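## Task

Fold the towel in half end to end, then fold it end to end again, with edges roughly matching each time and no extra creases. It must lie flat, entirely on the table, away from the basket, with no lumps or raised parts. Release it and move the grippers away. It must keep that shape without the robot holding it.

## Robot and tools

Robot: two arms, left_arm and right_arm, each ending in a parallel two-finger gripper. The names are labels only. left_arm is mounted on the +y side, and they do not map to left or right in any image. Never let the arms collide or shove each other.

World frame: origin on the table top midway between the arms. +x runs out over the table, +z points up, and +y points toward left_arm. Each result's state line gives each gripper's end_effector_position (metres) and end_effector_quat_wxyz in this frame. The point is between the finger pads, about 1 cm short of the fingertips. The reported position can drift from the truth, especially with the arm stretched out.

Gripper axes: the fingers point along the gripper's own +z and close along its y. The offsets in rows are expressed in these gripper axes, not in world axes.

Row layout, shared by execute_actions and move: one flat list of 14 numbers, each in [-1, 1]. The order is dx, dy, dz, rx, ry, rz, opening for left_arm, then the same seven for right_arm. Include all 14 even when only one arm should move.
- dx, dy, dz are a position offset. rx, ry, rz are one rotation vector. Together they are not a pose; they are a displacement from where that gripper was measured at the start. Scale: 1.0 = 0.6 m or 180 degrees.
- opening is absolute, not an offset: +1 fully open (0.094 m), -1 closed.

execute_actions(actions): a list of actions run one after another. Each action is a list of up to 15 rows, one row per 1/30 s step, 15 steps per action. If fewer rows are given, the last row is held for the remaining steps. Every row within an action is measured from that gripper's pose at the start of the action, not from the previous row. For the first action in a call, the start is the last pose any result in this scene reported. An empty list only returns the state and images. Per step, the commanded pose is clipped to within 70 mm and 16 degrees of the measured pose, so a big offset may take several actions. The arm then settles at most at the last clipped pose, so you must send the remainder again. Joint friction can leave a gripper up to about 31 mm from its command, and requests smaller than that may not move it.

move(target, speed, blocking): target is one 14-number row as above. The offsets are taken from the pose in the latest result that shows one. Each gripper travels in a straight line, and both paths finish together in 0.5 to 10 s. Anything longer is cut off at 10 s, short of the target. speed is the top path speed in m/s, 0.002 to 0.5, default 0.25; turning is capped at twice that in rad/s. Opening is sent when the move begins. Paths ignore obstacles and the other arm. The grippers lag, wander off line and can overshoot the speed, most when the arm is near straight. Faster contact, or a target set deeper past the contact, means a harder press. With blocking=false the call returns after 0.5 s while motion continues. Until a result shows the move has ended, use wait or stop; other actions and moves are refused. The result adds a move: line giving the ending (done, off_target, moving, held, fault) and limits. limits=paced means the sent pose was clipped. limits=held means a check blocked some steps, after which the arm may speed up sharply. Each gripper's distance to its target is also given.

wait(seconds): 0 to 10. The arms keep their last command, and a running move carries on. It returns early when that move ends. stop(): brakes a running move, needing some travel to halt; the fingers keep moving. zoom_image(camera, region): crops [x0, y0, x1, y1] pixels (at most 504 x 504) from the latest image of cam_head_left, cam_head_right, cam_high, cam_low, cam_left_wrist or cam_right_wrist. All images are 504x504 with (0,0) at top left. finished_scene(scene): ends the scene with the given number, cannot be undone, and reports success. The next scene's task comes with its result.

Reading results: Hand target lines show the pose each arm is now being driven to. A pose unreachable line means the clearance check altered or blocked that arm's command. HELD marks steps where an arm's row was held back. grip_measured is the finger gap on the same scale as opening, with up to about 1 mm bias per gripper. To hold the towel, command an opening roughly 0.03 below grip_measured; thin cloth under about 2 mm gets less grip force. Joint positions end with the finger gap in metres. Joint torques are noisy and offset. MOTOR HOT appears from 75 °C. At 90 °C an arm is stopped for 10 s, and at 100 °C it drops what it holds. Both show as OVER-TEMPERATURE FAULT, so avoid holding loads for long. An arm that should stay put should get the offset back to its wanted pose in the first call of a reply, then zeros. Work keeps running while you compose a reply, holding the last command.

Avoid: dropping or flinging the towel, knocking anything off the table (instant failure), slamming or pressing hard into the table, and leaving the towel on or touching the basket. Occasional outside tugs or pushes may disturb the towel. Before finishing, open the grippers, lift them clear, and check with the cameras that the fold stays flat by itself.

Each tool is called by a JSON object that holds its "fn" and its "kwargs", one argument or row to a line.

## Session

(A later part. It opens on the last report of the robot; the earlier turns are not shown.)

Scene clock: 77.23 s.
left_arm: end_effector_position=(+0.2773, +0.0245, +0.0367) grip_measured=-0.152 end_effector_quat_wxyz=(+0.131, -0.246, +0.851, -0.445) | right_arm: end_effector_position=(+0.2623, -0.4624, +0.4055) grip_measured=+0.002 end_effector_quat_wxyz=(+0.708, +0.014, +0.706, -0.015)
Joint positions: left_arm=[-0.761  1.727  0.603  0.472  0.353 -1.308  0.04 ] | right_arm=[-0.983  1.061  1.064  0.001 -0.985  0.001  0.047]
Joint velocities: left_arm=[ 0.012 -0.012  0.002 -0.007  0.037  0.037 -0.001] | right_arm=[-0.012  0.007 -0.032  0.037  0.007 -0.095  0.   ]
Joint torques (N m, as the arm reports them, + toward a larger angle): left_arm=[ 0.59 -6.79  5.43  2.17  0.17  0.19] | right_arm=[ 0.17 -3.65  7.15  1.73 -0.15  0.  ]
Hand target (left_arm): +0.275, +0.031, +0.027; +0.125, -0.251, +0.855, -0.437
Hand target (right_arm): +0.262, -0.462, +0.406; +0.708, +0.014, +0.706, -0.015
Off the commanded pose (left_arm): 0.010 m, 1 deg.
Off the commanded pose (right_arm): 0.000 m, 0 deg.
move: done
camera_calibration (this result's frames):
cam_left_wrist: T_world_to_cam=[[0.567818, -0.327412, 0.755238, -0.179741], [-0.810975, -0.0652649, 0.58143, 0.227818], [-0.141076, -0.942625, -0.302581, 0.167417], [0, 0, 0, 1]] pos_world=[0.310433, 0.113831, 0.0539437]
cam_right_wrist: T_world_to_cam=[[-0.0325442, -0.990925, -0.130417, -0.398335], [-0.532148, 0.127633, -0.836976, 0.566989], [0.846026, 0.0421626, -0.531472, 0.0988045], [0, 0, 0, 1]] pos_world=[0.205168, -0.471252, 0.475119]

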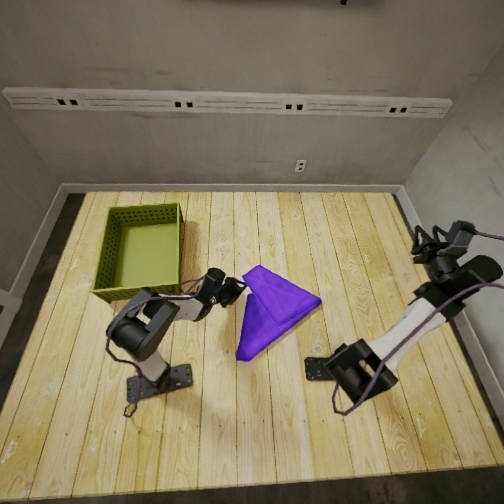

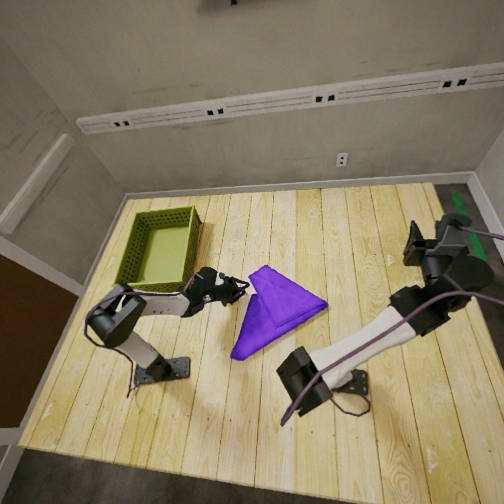

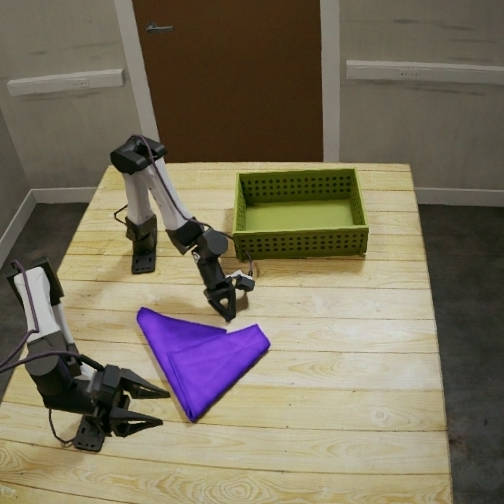

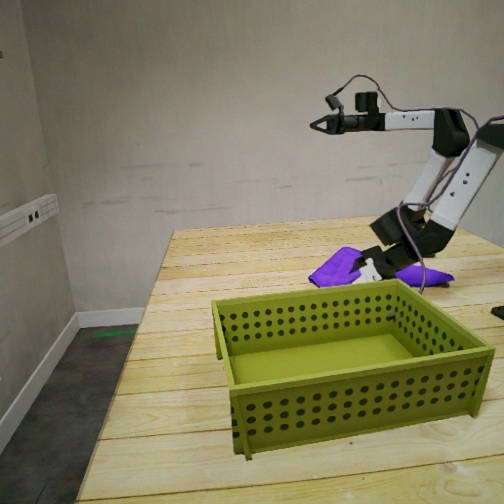

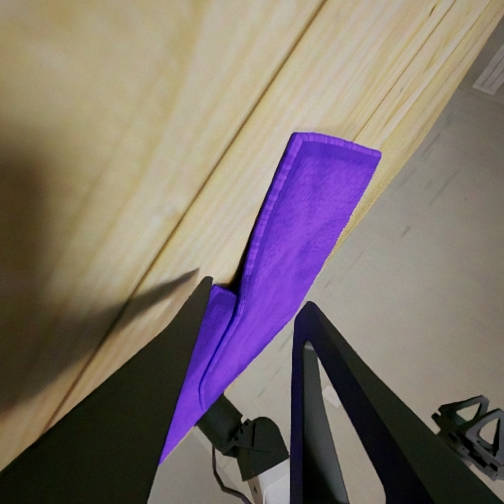

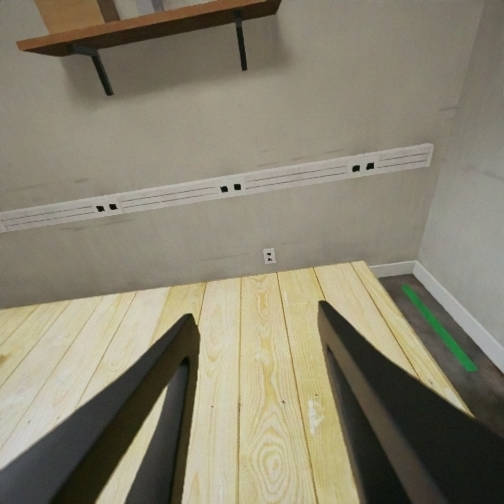

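{"fn": "move", "kwargs": {
  "target": [0,-0.03,0.085,0,0,0,-0.15,0,0,0,0,0,0,0],
  "speed": 0.06
}}

{"fn": "move", "kwargs": {
  "target": [0,0,0,0,0,0,-1,0,0,0,0,0,0,0]
}}

Scene clock: 79.70 s.
left_arm: end_effector_position=(+0.3063, -0.0147, +0.0297) grip_measured=-0.152 end_effector_quat_wxyz=(+0.136, -0.242, +0.846, -0.454) | right_arm: end_effector_position=(+0.2623, -0.4624, +0.4055) grip_measured=+0.002 end_effector_quat_wxyz=(+0.708, +0.014, +0.706, -0.015)
Joint positions: left_arm=[-0.814  1.899  0.767  0.516  0.314 -1.342  0.04 ] | right_arm=[-0.983  1.061  1.064  0.001 -0.985  0.001  0.047]
Joint velocities: left_arm=[ 0.012  0.017 -0.017 -0.007  0.037  0.037 -0.001] | right_arm=[-0.022 -0.007 -0.007  0.051 -0.081 -0.051 -0.001]
Joint torques (N m, as the arm reports them, + toward a larger angle): left_arm=[-1.41 -7.75  7.92  2.1  -0.01  0.04] | right_arm=[ 0.17 -3.72  7.11  1.74 -0.16  0.02]
Hand target (left_arm): +0.305, -0.019, +0.022; +0.131, -0.246, +0.851, -0.445
Hand target (right_arm): +0.262, -0.462, +0.406; +0.708, +0.014, +0.706, -0.015
Off the commanded pose (left_arm): 0.009 m, 1 deg.
Off the commanded pose (right_arm): 0.000 m, 0 deg.
move: done
camera_calibration (this result's frames):
cam_left_wrist: T_world_to_cam=[[0.553507, -0.316592, 0.770324, -0.199632], [-0.821461, -0.0551324, 0.567593, 0.256662], [-0.137225, -0.946958, -0.290584, 0.130772], [0, 0, 0, 1]] pos_world=[0.339281, 0.0747841, 0.046102]
cam_right_wrist: T_world_to_cam=[[-0.0325442, -0.990925, -0.130417, -0.398335], [-0.532148, 0.127633, -0.836976, 0.566989], [0.846026, 0.0421626, -0.531472, 0.0988045], [0, 0, 0, 1]] pos_world=[0.205168, -0.471252, 0.475119]

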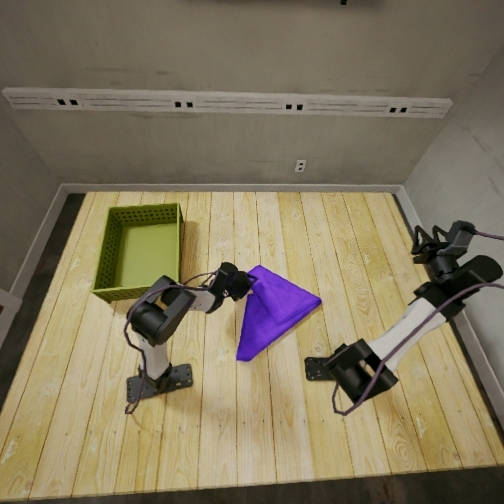

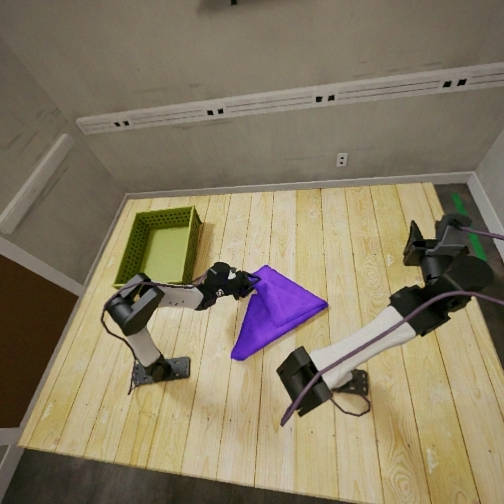

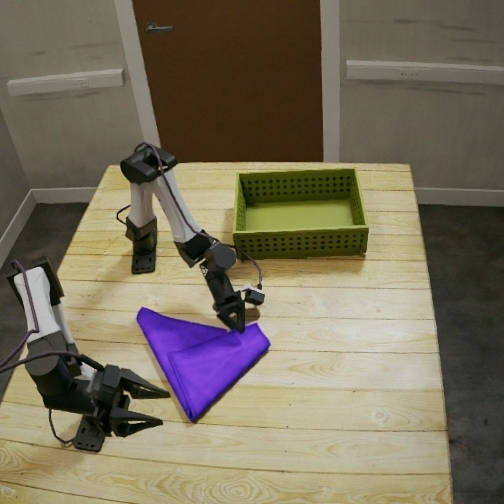

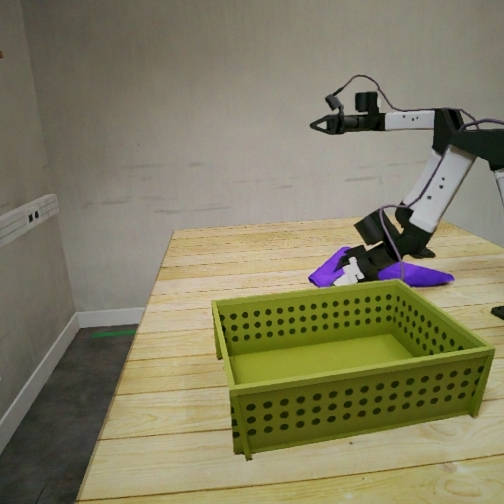

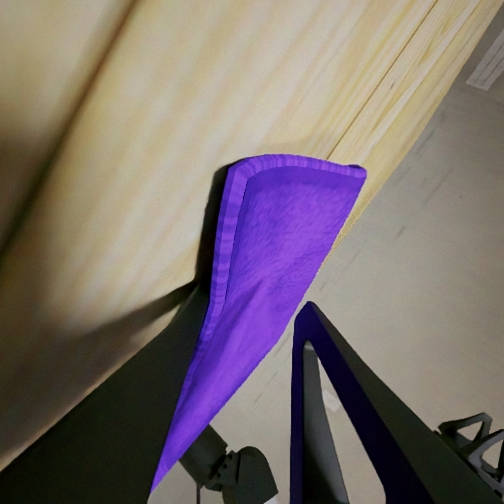

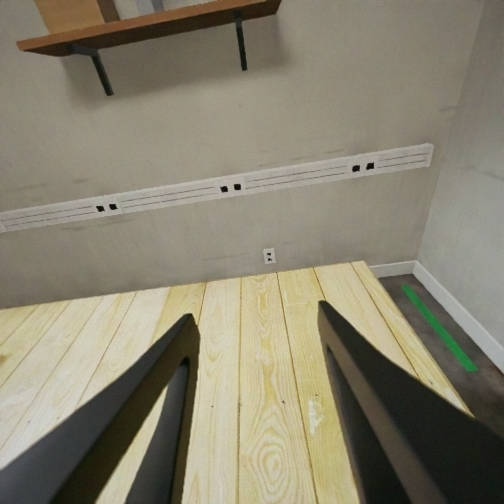

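Scene clock: 80.20 s.
left_arm: end_effector_position=(+0.3064, -0.0148, +0.0298) grip_measured=-0.946 end_effector_quat_wxyz=(+0.137, -0.242, +0.846, -0.455) | right_arm: end_effector_position=(+0.2623, -0.4624, +0.4055) grip_measured=+0.002 end_effector_quat_wxyz=(+0.708, +0.014, +0.706, -0.015)
Joint positions: left_arm=[-0.814  1.899  0.767  0.517  0.314 -1.342  0.003] | right_arm=[-0.983  1.061  1.064  0.001 -0.985  0.001  0.047]
Joint velocities: left_arm=[-0.002  0.002  0.012  0.022  0.022 -0.051  0.   ] | right_arm=[ 0.012  0.012 -0.007  0.022 -0.007 -0.051  0.   ]
Joint torques (N m, as the arm reports them, + toward a larger angle): left_arm=[ -0.42 -10.11   6.52   2.23   0.11   0.09] | right_arm=[ 0.13 -3.65  7.15  1.74 -0.15  0.  ]
Hand target (left_arm): +0.306, -0.015, +0.030; +0.136, -0.242, +0.846, -0.454
Hand target (right_arm): +0.262, -0.462, +0.406; +0.708, +0.014, +0.706, -0.015
Off the commanded pose (left_arm): 0.000 m, 0 deg.
Off the commanded pose (right_arm): 0.000 m, 0 deg.
move: done
camera_calibration (this result's frames):
cam_left_wrist: T_world_to_cam=[[0.553029, -0.31625, 0.770808, -0.199675], [-0.821813, -0.0548804, 0.567107, 0.25677], [-0.137045, -0.947087, -0.290249, 0.130702], [0, 0, 0, 1]] pos_world=[0.339356, 0.0747305, 0.0462306]
cam_right_wrist: T_world_to_cam=[[-0.0325442, -0.990925, -0.130417, -0.398335], [-0.532148, 0.127633, -0.836976, 0.566989], [0.846026, 0.0421626, -0.531472, 0.0988045], [0, 0, 0, 1]] pos_world=[0.205168, -0.471252, 0.475119]

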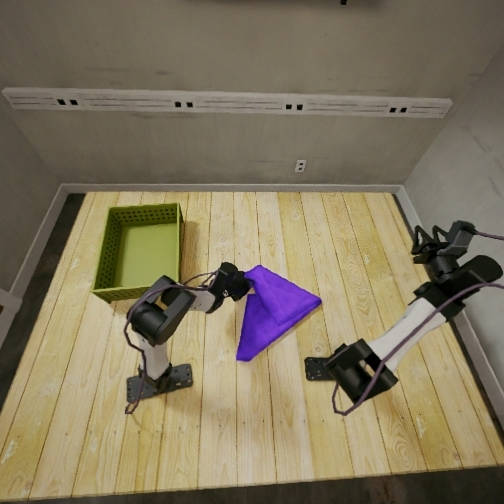

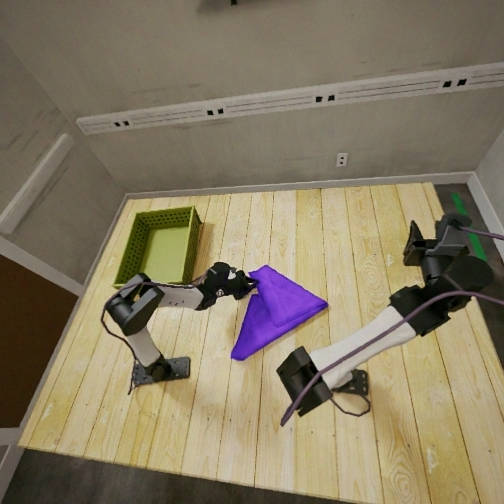

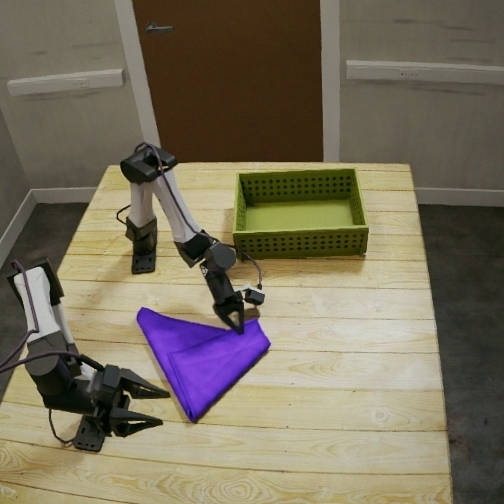

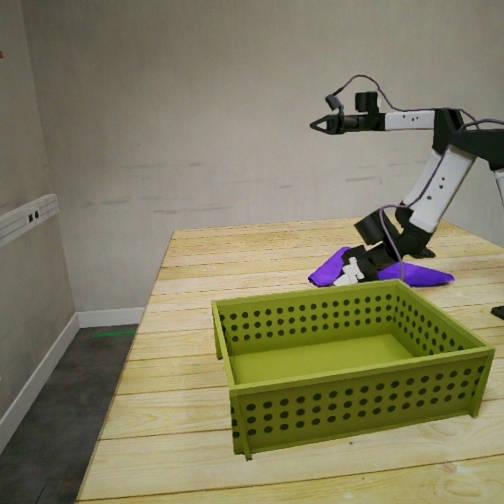

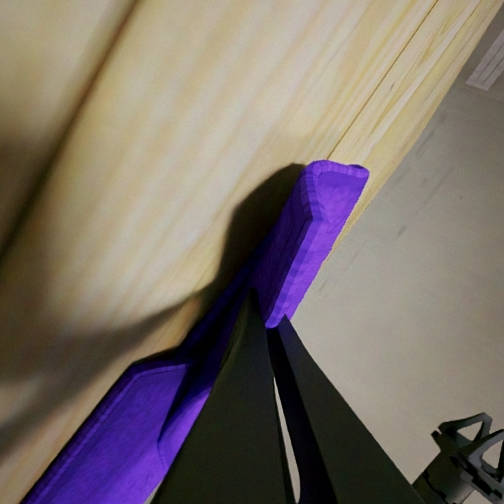

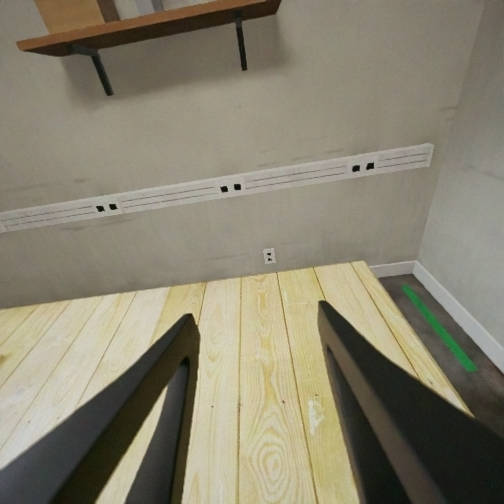

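{"fn": "move", "kwargs": {
  "target": [0,-0.27,0,-0.16,0,0,-1,0,0,0,0,0,0,0],
  "speed": 0.15
}}

Scene clock: 85.00 s.
left_arm: end_effector_position=(+0.3568, -0.0863, +0.1686) grip_measured=-0.946 end_effector_quat_wxyz=(+0.071, -0.274, +0.929, -0.239) | right_arm: end_effector_position=(+0.2623, -0.4624, +0.4055) grip_measured=+0.002 end_effector_quat_wxyz=(+0.708, +0.014, +0.706, -0.015)
Joint positions: left_arm=[-0.924  2.258  2.285 -1.109  0.127 -1.338  0.003] | right_arm=[-0.983  1.061  1.064  0.001 -0.985  0.001  0.047]
Joint velocities: left_arm=[-0.022 -0.022 -0.012 -0.051 -0.051  0.022 -0.001] | right_arm=[-0.007  0.012 -0.002  0.007  0.007 -0.051 -0.001]
Joint torques (N m, as the arm reports them, + toward a larger angle): left_arm=[ -1.27 -13.05   9.72   1.33  -0.02   0.08] | right_arm=[ 0.18 -3.69  7.12  1.72 -0.15  0.  ]
Hand target (left_arm): +0.354, -0.090, +0.163; +0.068, -0.270, +0.932, -0.232
Hand target (right_arm): +0.262, -0.462, +0.406; +0.708, +0.014, +0.706, -0.015
Off the commanded pose (left_arm): 0.007 m, 1 deg.
Off the commanded pose (right_arm): 0.000 m, 0 deg.
move: done
camera_calibration (this result's frames):
cam_left_wrist: T_world_to_cam=[[0.722719, -0.551339, 0.416778, -0.378228], [-0.645527, -0.323031, 0.69206, 0.108441], [-0.246927, -0.769205, -0.589364, 0.21516], [0, 0, 0, 1]] pos_world=[0.396483, -0.0079996, 0.209398]
cam_right_wrist: T_world_to_cam=[[-0.0325442, -0.990925, -0.130417, -0.398335], [-0.532148, 0.127633, -0.836976, 0.566989], [0.846026, 0.0421626, -0.531472, 0.0988045], [0, 0, 0, 1]] pos_world=[0.205168, -0.471252, 0.475119]

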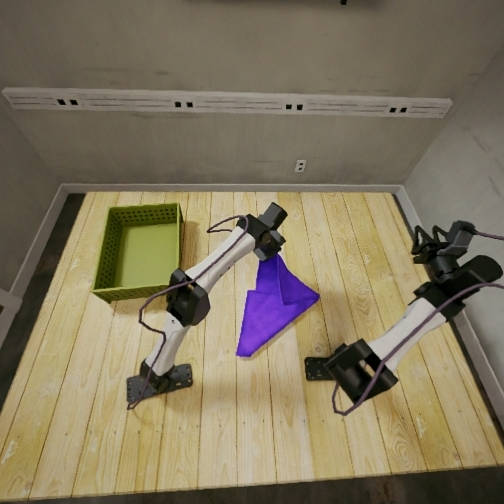

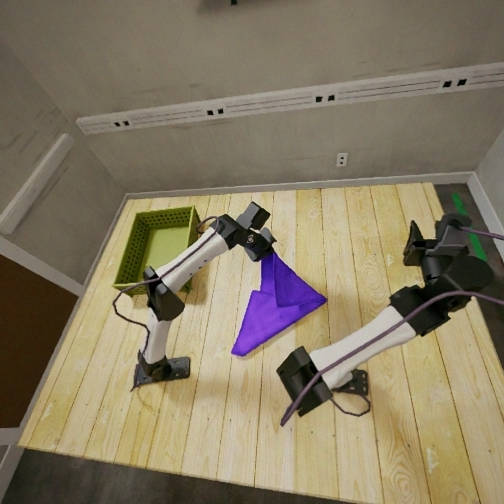

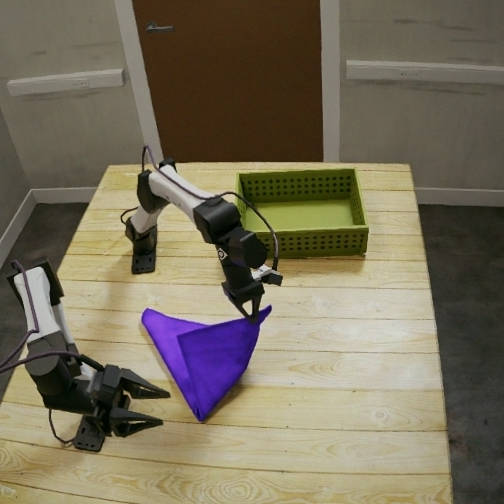

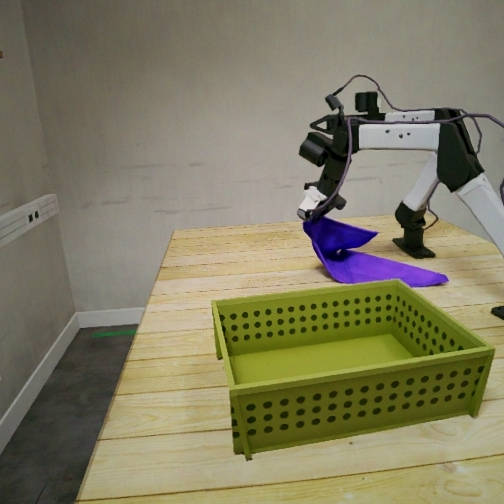

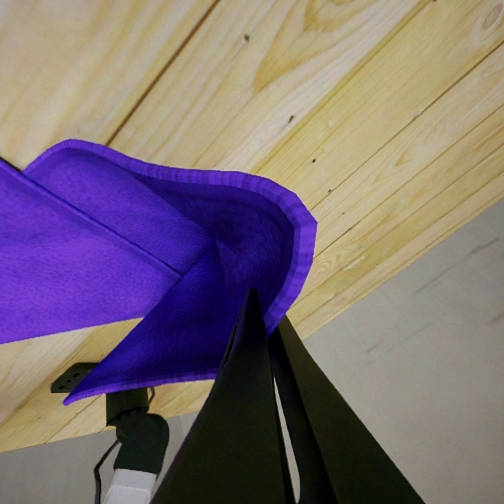

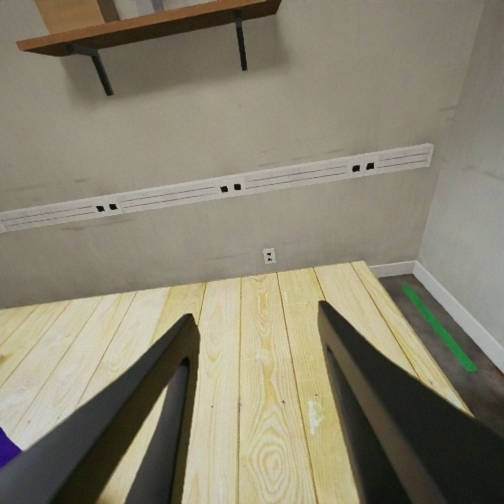

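{"fn": "move", "kwargs": {
  "target": [0,-0.205,0.19,-0.12,0,0,-1,0,0,0,0,0,0,0],
  "speed": 0.15
}}

Scene clock: 90.53 s.
left_arm: end_effector_position=(+0.4477, -0.2117, +0.1286) grip_measured=-0.946 end_effector_quat_wxyz=(+0.181, -0.259, +0.864, -0.393) | right_arm: end_effector_position=(+0.2623, -0.4624, +0.4055) grip_measured=+0.002 end_effector_quat_wxyz=(+0.708, +0.014, +0.706, -0.015)
Joint positions: left_arm=[-0.993  2.788  2.861 -0.751  0.037 -1.401  0.003] | right_arm=[-0.983  1.061  1.064  0.001 -0.985  0.001  0.047]
Joint velocities: left_arm=[-0.002  0.007 -0.002  0.022  0.022 -0.066 -0.   ] | right_arm=[ 0.007  0.002  0.002  0.081  0.022 -0.066  0.001]
Joint torques (N m, as the arm reports them, + toward a larger angle): left_arm=[ -1.4  -16.92  10.14   2.3   -0.08   0.02] | right_arm=[ 0.21 -3.59  7.14  1.74 -0.16  0.  ]
Hand target (left_arm): +0.445, -0.219, +0.126; +0.183, -0.258, +0.862, -0.397
Hand target (right_arm): +0.262, -0.462, +0.406; +0.708, +0.014, +0.706, -0.015
Off the commanded pose (left_arm): 0.012 m, 44 deg; orientation clipped at the last step of the last action.
Off the commanded pose (right_arm): 0.000 m, 0 deg.
elbow stopped short (left arm): the move would have taken joint 3 (elbow) straighter than the controller allows; a more bent joint 3 avoids this.
move: off_target (left_arm); limits=paced
camera_calibration (this result's frames):
cam_left_wrist: T_world_to_cam=[[0.56168, -0.37703, 0.736454, -0.428473], [-0.825403, -0.194243, 0.530076, 0.282894], [-0.0568038, -0.905604, -0.420304, -0.0181555], [0, 0, 0, 1]] pos_world=[0.473135, -0.123039, 0.157964]
cam_right_wrist: T_world_to_cam=[[-0.0325442, -0.990925, -0.130417, -0.398335], [-0.532148, 0.127633, -0.836976, 0.566989], [0.846026, 0.0421626, -0.531472, 0.0988045], [0, 0, 0, 1]] pos_world=[0.205168, -0.471252, 0.475119]

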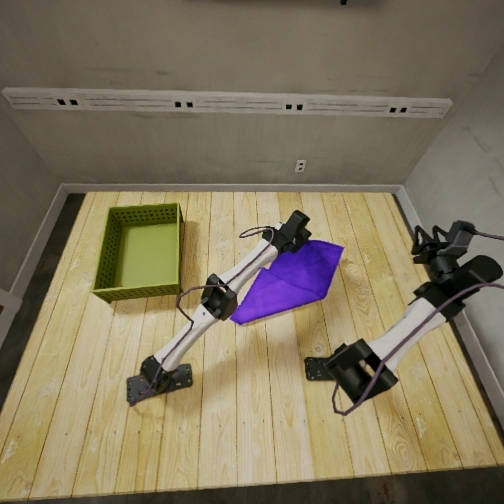

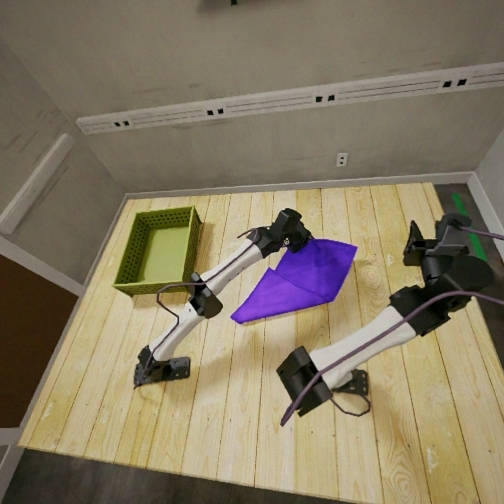

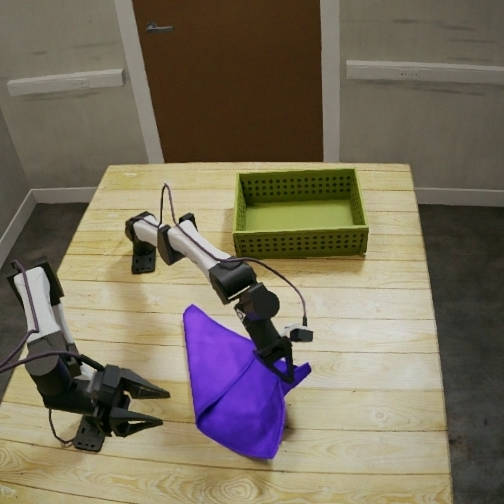

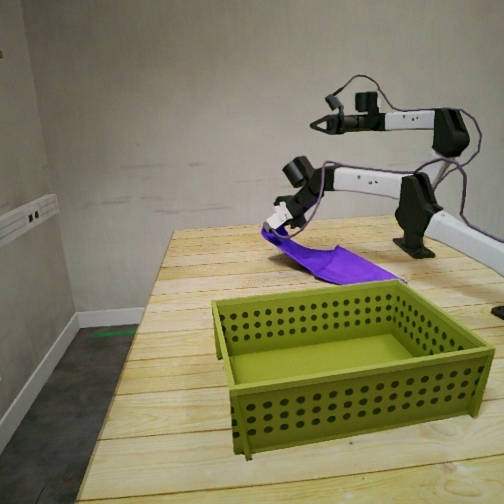

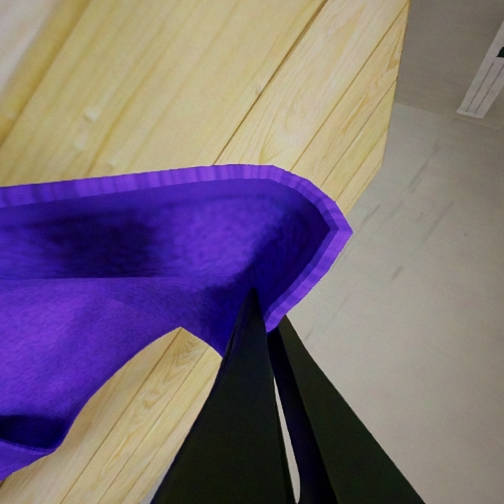

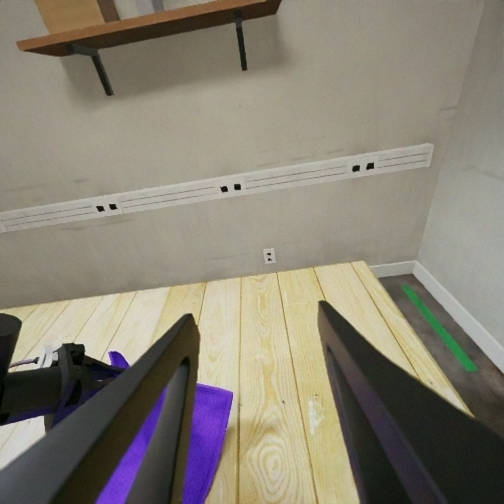

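Flipped. Release and retreat up/back.

{"fn": "move", "kwargs": {
  "target": [0,0,0,0,0,0,-0.3,0,0,0,0,0,0,0]
}}

{"fn": "move", "kwargs": {
  "target": [0,-0.1,-0.2,0,0,0,-0.3,0,0,0,0,0,0,0]
}}

{"fn": "move", "kwargs": {
  "target": [0,0.2,-0.5,0,0,0,-0.3,0,0,0,0,0,0,0]
}}

Scene clock: 92.57 s.
left_arm: end_effector_position=(+0.4480, -0.2117, +0.1288) grip_measured=-0.302 end_effector_quat_wxyz=(+0.181, -0.259, +0.863, -0.393) | right_arm: end_effector_position=(+0.2623, -0.4624, +0.4055) grip_measured=+0.002 end_effector_quat_wxyz=(+0.708, +0.014, +0.706, -0.015)
Joint positions: left_arm=[-0.993  2.788  2.861 -0.749  0.036 -1.401  0.033] | right_arm=[-0.983  1.061  1.064  0.001 -0.985  0.001  0.047]
Joint velocities: left_arm=[ 0.002  0.017 -0.017 -0.022 -0.081 -0.066  0.001] | right_arm=[-0.002 -0.007 -0.017  0.11  -0.022  0.051 -0.001]
Joint torques (N m, as the arm reports them, + toward a larger angle): left_arm=[ -0.39 -18.74   8.51   2.15   0.01   0.09] | right_arm=[ 0.19 -3.68  7.14  1.75 -0.16 -0.01]
Hand target (left_arm): +0.448, -0.212, +0.129; +0.181, -0.259, +0.864, -0.393
Hand target (right_arm): +0.262, -0.462, +0.406; +0.708, +0.014, +0.706, -0.015
Off the commanded pose (left_arm): 0.000 m, 0 deg.
Off the commanded pose (right_arm): 0.000 m, 0 deg.
move: done
camera_calibration (this result's frames):
cam_left_wrist: T_world_to_cam=[[0.560853, -0.37609, 0.737563, -0.428445], [-0.826064, -0.194664, 0.52889, 0.283349], [-0.0553333, -0.905904, -0.419852, -0.0188299], [0, 0, 0, 1]] pos_world=[0.473318, -0.123034, 0.158239]
cam_right_wrist: T_world_to_cam=[[-0.0325442, -0.990925, -0.130417, -0.398335], [-0.532148, 0.127633, -0.836976, 0.566989], [0.846026, 0.0421626, -0.531472, 0.0988045], [0, 0, 0, 1]] pos_world=[0.205168, -0.471252, 0.475119]

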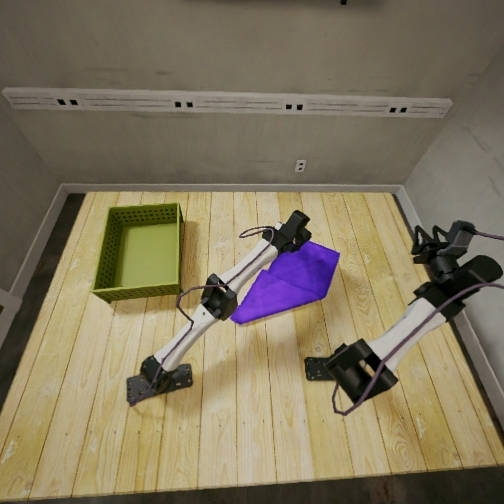

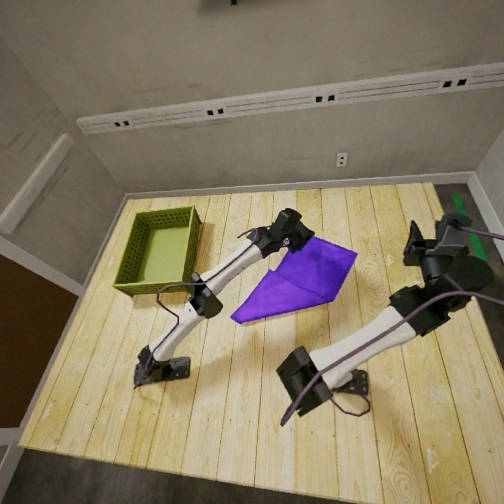

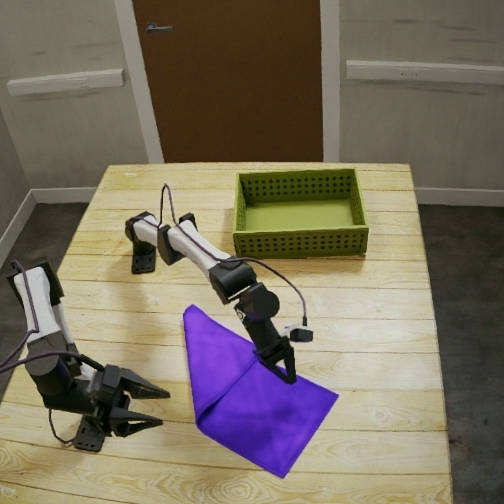

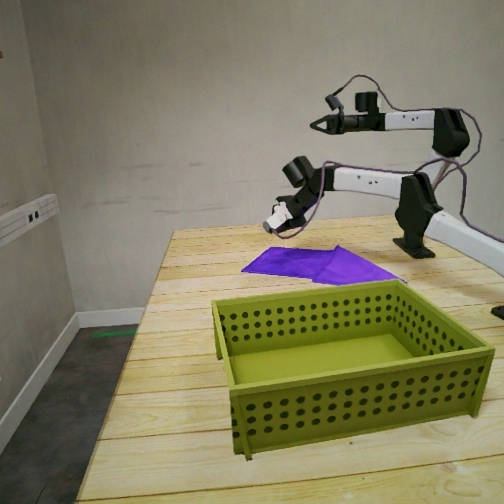

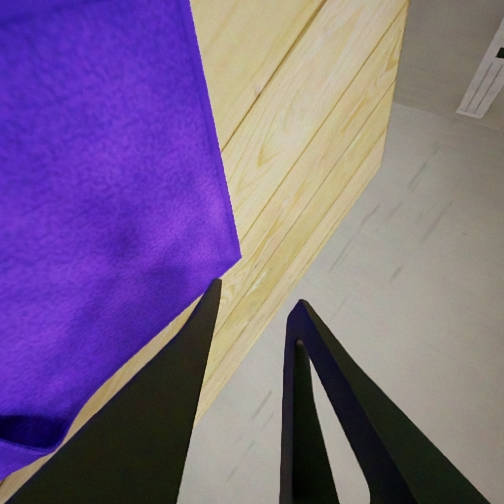

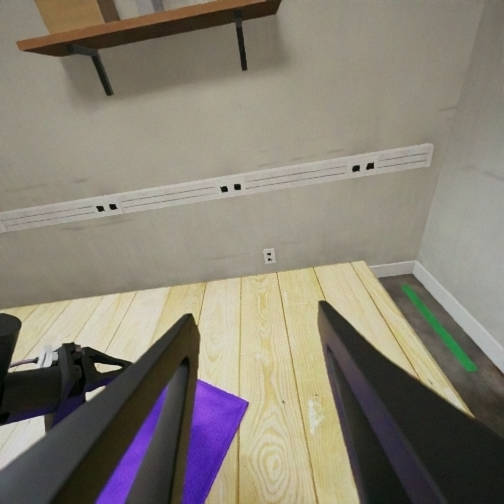

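Scene clock: 93.83 s.
left_arm: end_effector_position=(+0.4095, -0.1711, +0.2583) grip_measured=-0.302 end_effector_quat_wxyz=(+0.190, -0.258, +0.855, -0.407) | right_arm: end_effector_position=(+0.2623, -0.4624, +0.4055) grip_measured=+0.002 end_effector_quat_wxyz=(+0.708, +0.014, +0.706, -0.015)
Joint positions: left_arm=[-0.993  2.522  2.861 -0.978  0.032 -1.403  0.033] | right_arm=[-0.983  1.061  1.064  0.001 -0.985  0.001  0.047]
Joint velocities: left_arm=[-0.012  0.007  0.012 -0.022 -0.051  0.022 -0.   ] | right_arm=[-0.012  0.012 -0.017  0.022  0.022  0.037  0.001]
Joint torques (N m, as the arm reports them, + toward a larger angle): left_arm=[ -1.48 -14.92   9.37   2.    -0.08   0.01] | right_arm=[ 0.13 -3.68  7.16  1.76 -0.14 -0.01]
Hand target (left_arm): +0.404, -0.176, +0.251; +0.185, -0.258, +0.860, -0.400
Hand target (right_arm): +0.262, -0.462, +0.406; +0.708, +0.014, +0.706, -0.015
Off the commanded pose (left_arm): 0.010 m, 2 deg.
Off the commanded pose (right_arm): 0.000 m, 0 deg.
elbow stopped short (left arm): the move would have taken joint 3 (elbow) straighter than the controller allows; a more bent joint 3 avoids this.
move: done
camera_calibration (this result's frames):
cam_left_wrist: T_world_to_cam=[[0.542458, -0.354124, 0.761797, -0.482034], [-0.839098, -0.184505, 0.511735, 0.20251], [-0.0406619, -0.916817, -0.397231, 0.0564698], [0, 0, 0, 1]] pos_world=[0.433705, -0.0815632, 0.286012]
cam_right_wrist: T_world_to_cam=[[-0.0325442, -0.990925, -0.130417, -0.398335], [-0.532148, 0.127633, -0.836976, 0.566989], [0.846026, 0.0421626, -0.531472, 0.0988045], [0, 0, 0, 1]] pos_world=[0.205168, -0.471252, 0.475119]

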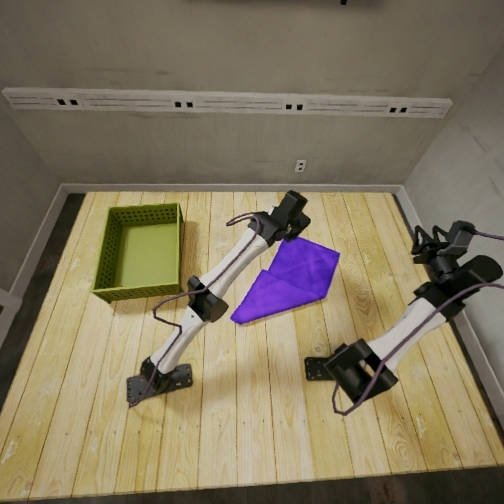

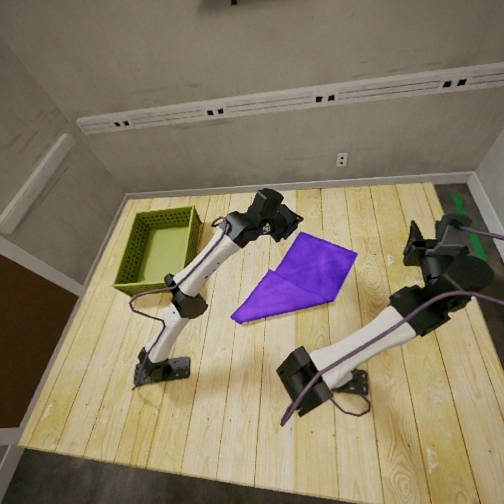

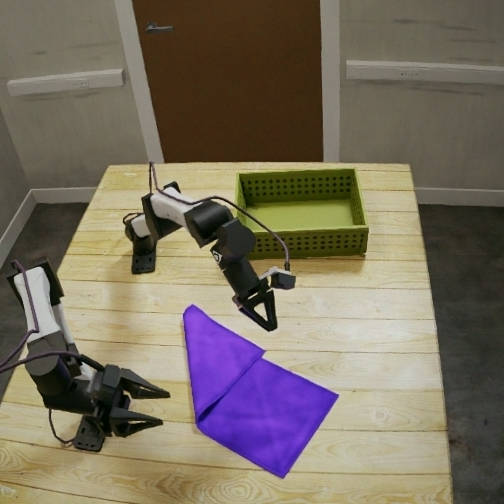

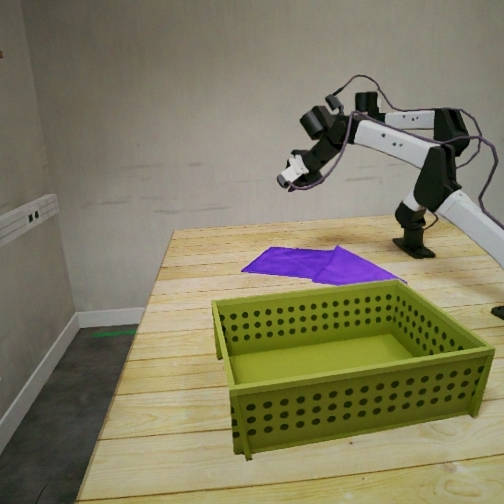

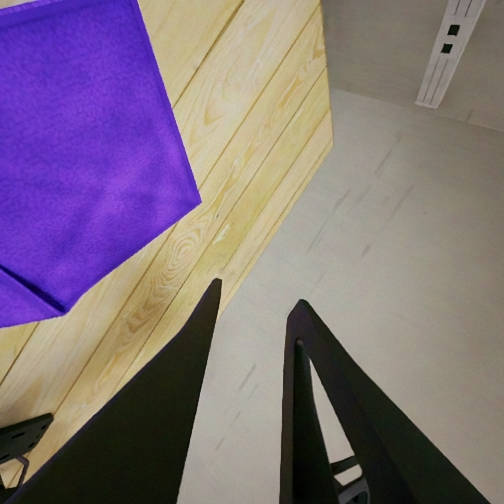

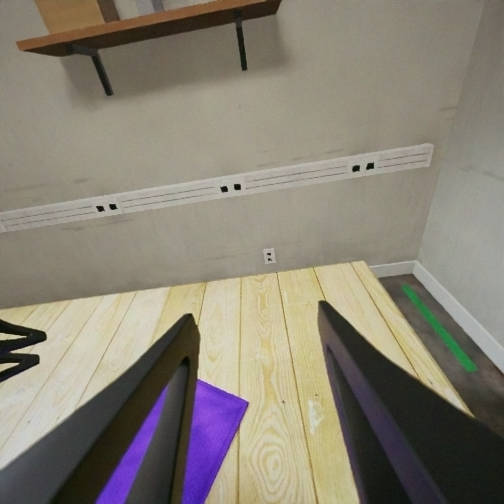

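Scene clock: 95.80 s.
left_arm: end_effector_position=(+0.2111, +0.0633, +0.3626) grip_measured=-0.302 end_effector_quat_wxyz=(+0.200, -0.253, +0.846, -0.425) | right_arm: end_effector_position=(+0.2623, -0.4624, +0.4055) grip_measured=+0.002 end_effector_quat_wxyz=(+0.708, +0.014, +0.706, -0.015)
Joint positions: left_arm=[-0.885  1.202  1.552 -0.947  0.122 -1.339  0.033] | right_arm=[-0.983  1.061  1.064  0.001 -0.985  0.001  0.047]
Joint velocities: left_arm=[-0.022 -0.007 -0.002  0.037 -0.022 -0.022  0.001] | right_arm=[-0.012 -0.012 -0.022 -0.022 -0.007 -0.022 -0.001]
Joint torques (N m, as the arm reports them, + toward a larger angle): left_arm=[ 0.66 -3.83  5.54  2.05  0.07  0.23] | right_arm=[ 0.16 -3.78  7.14  1.74 -0.16  0.01]
Hand target (left_arm): +0.211, +0.068, +0.347; +0.191, -0.258, +0.855, -0.408
Hand target (right_arm): +0.262, -0.462, +0.406; +0.708, +0.014, +0.706, -0.015
Off the commanded pose (left_arm): 0.023 m, 3 deg.
Off the commanded pose (right_arm): 0.000 m, 0 deg.
move: off_target (left_arm)
camera_calibration (this result's frames):
cam_left_wrist: T_world_to_cam=[[0.514792, -0.331415, 0.790667, -0.376892], [-0.856766, -0.165871, 0.488302, 0.0369854], [-0.0306821, -0.92879, -0.369334, 0.293266], [0, 0, 0, 1]] pos_world=[0.234707, 0.15361, 0.388249]
cam_right_wrist: T_world_to_cam=[[-0.0325442, -0.990925, -0.130417, -0.398335], [-0.532148, 0.127633, -0.836976, 0.566989], [0.846026, 0.0421626, -0.531472, 0.0988045], [0, 0, 0, 1]] pos_world=[0.205168, -0.471252, 0.475119]

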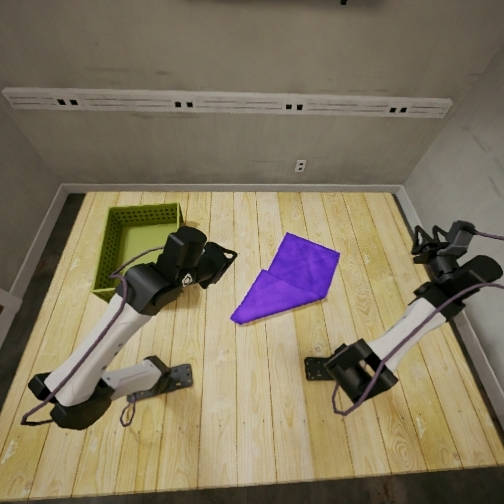

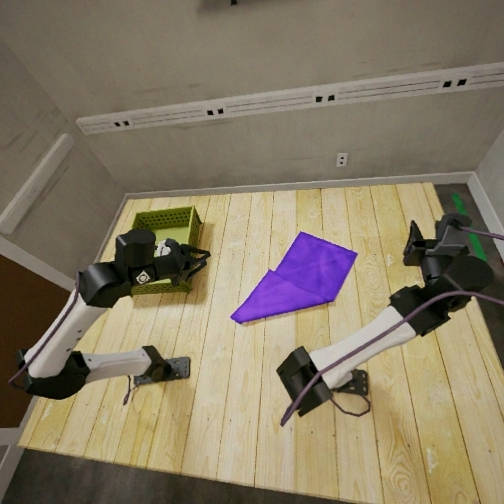

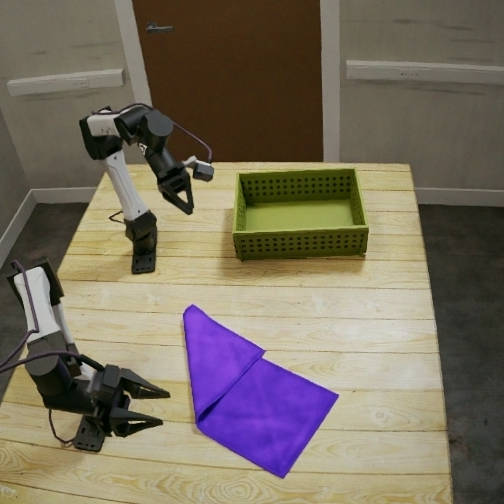

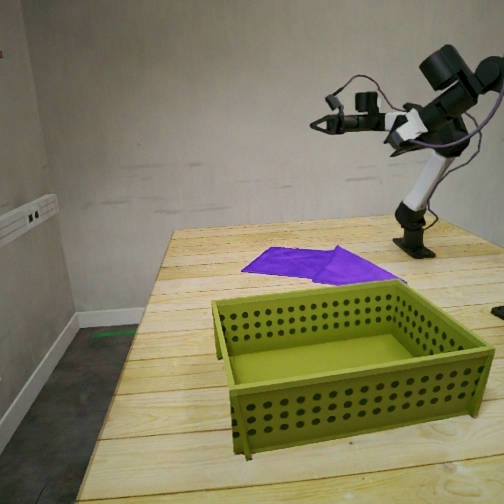

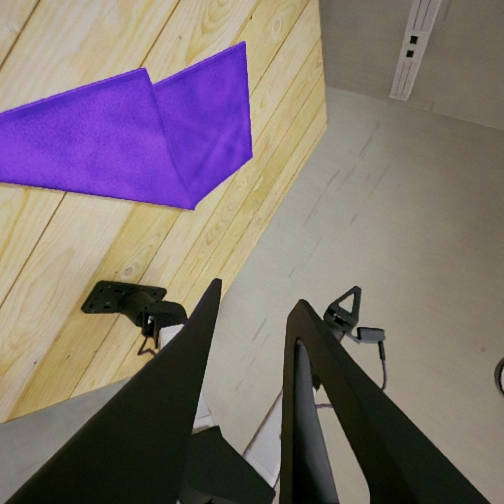

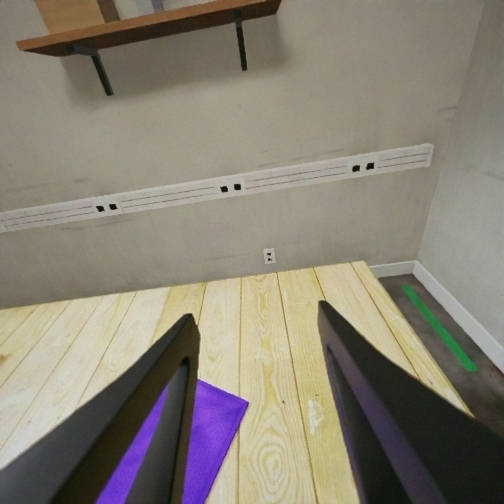

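{"fn": "zoom_image", "kwargs": {
  "camera": "cam_high",
  "region": [160,290,360,490]
}}

Region (160, 290, 360, 490) of cam_high's 504x504 image, scaled by 2.520, with more detail than that image has.

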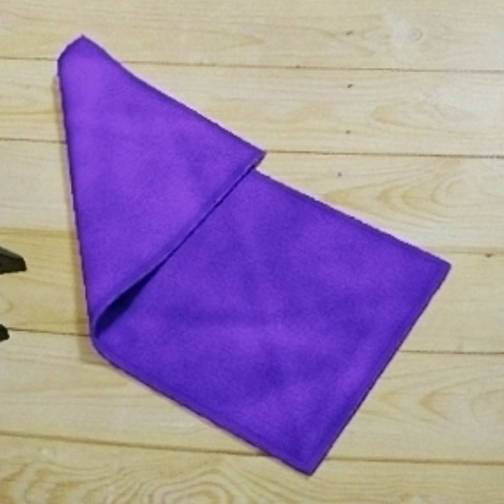

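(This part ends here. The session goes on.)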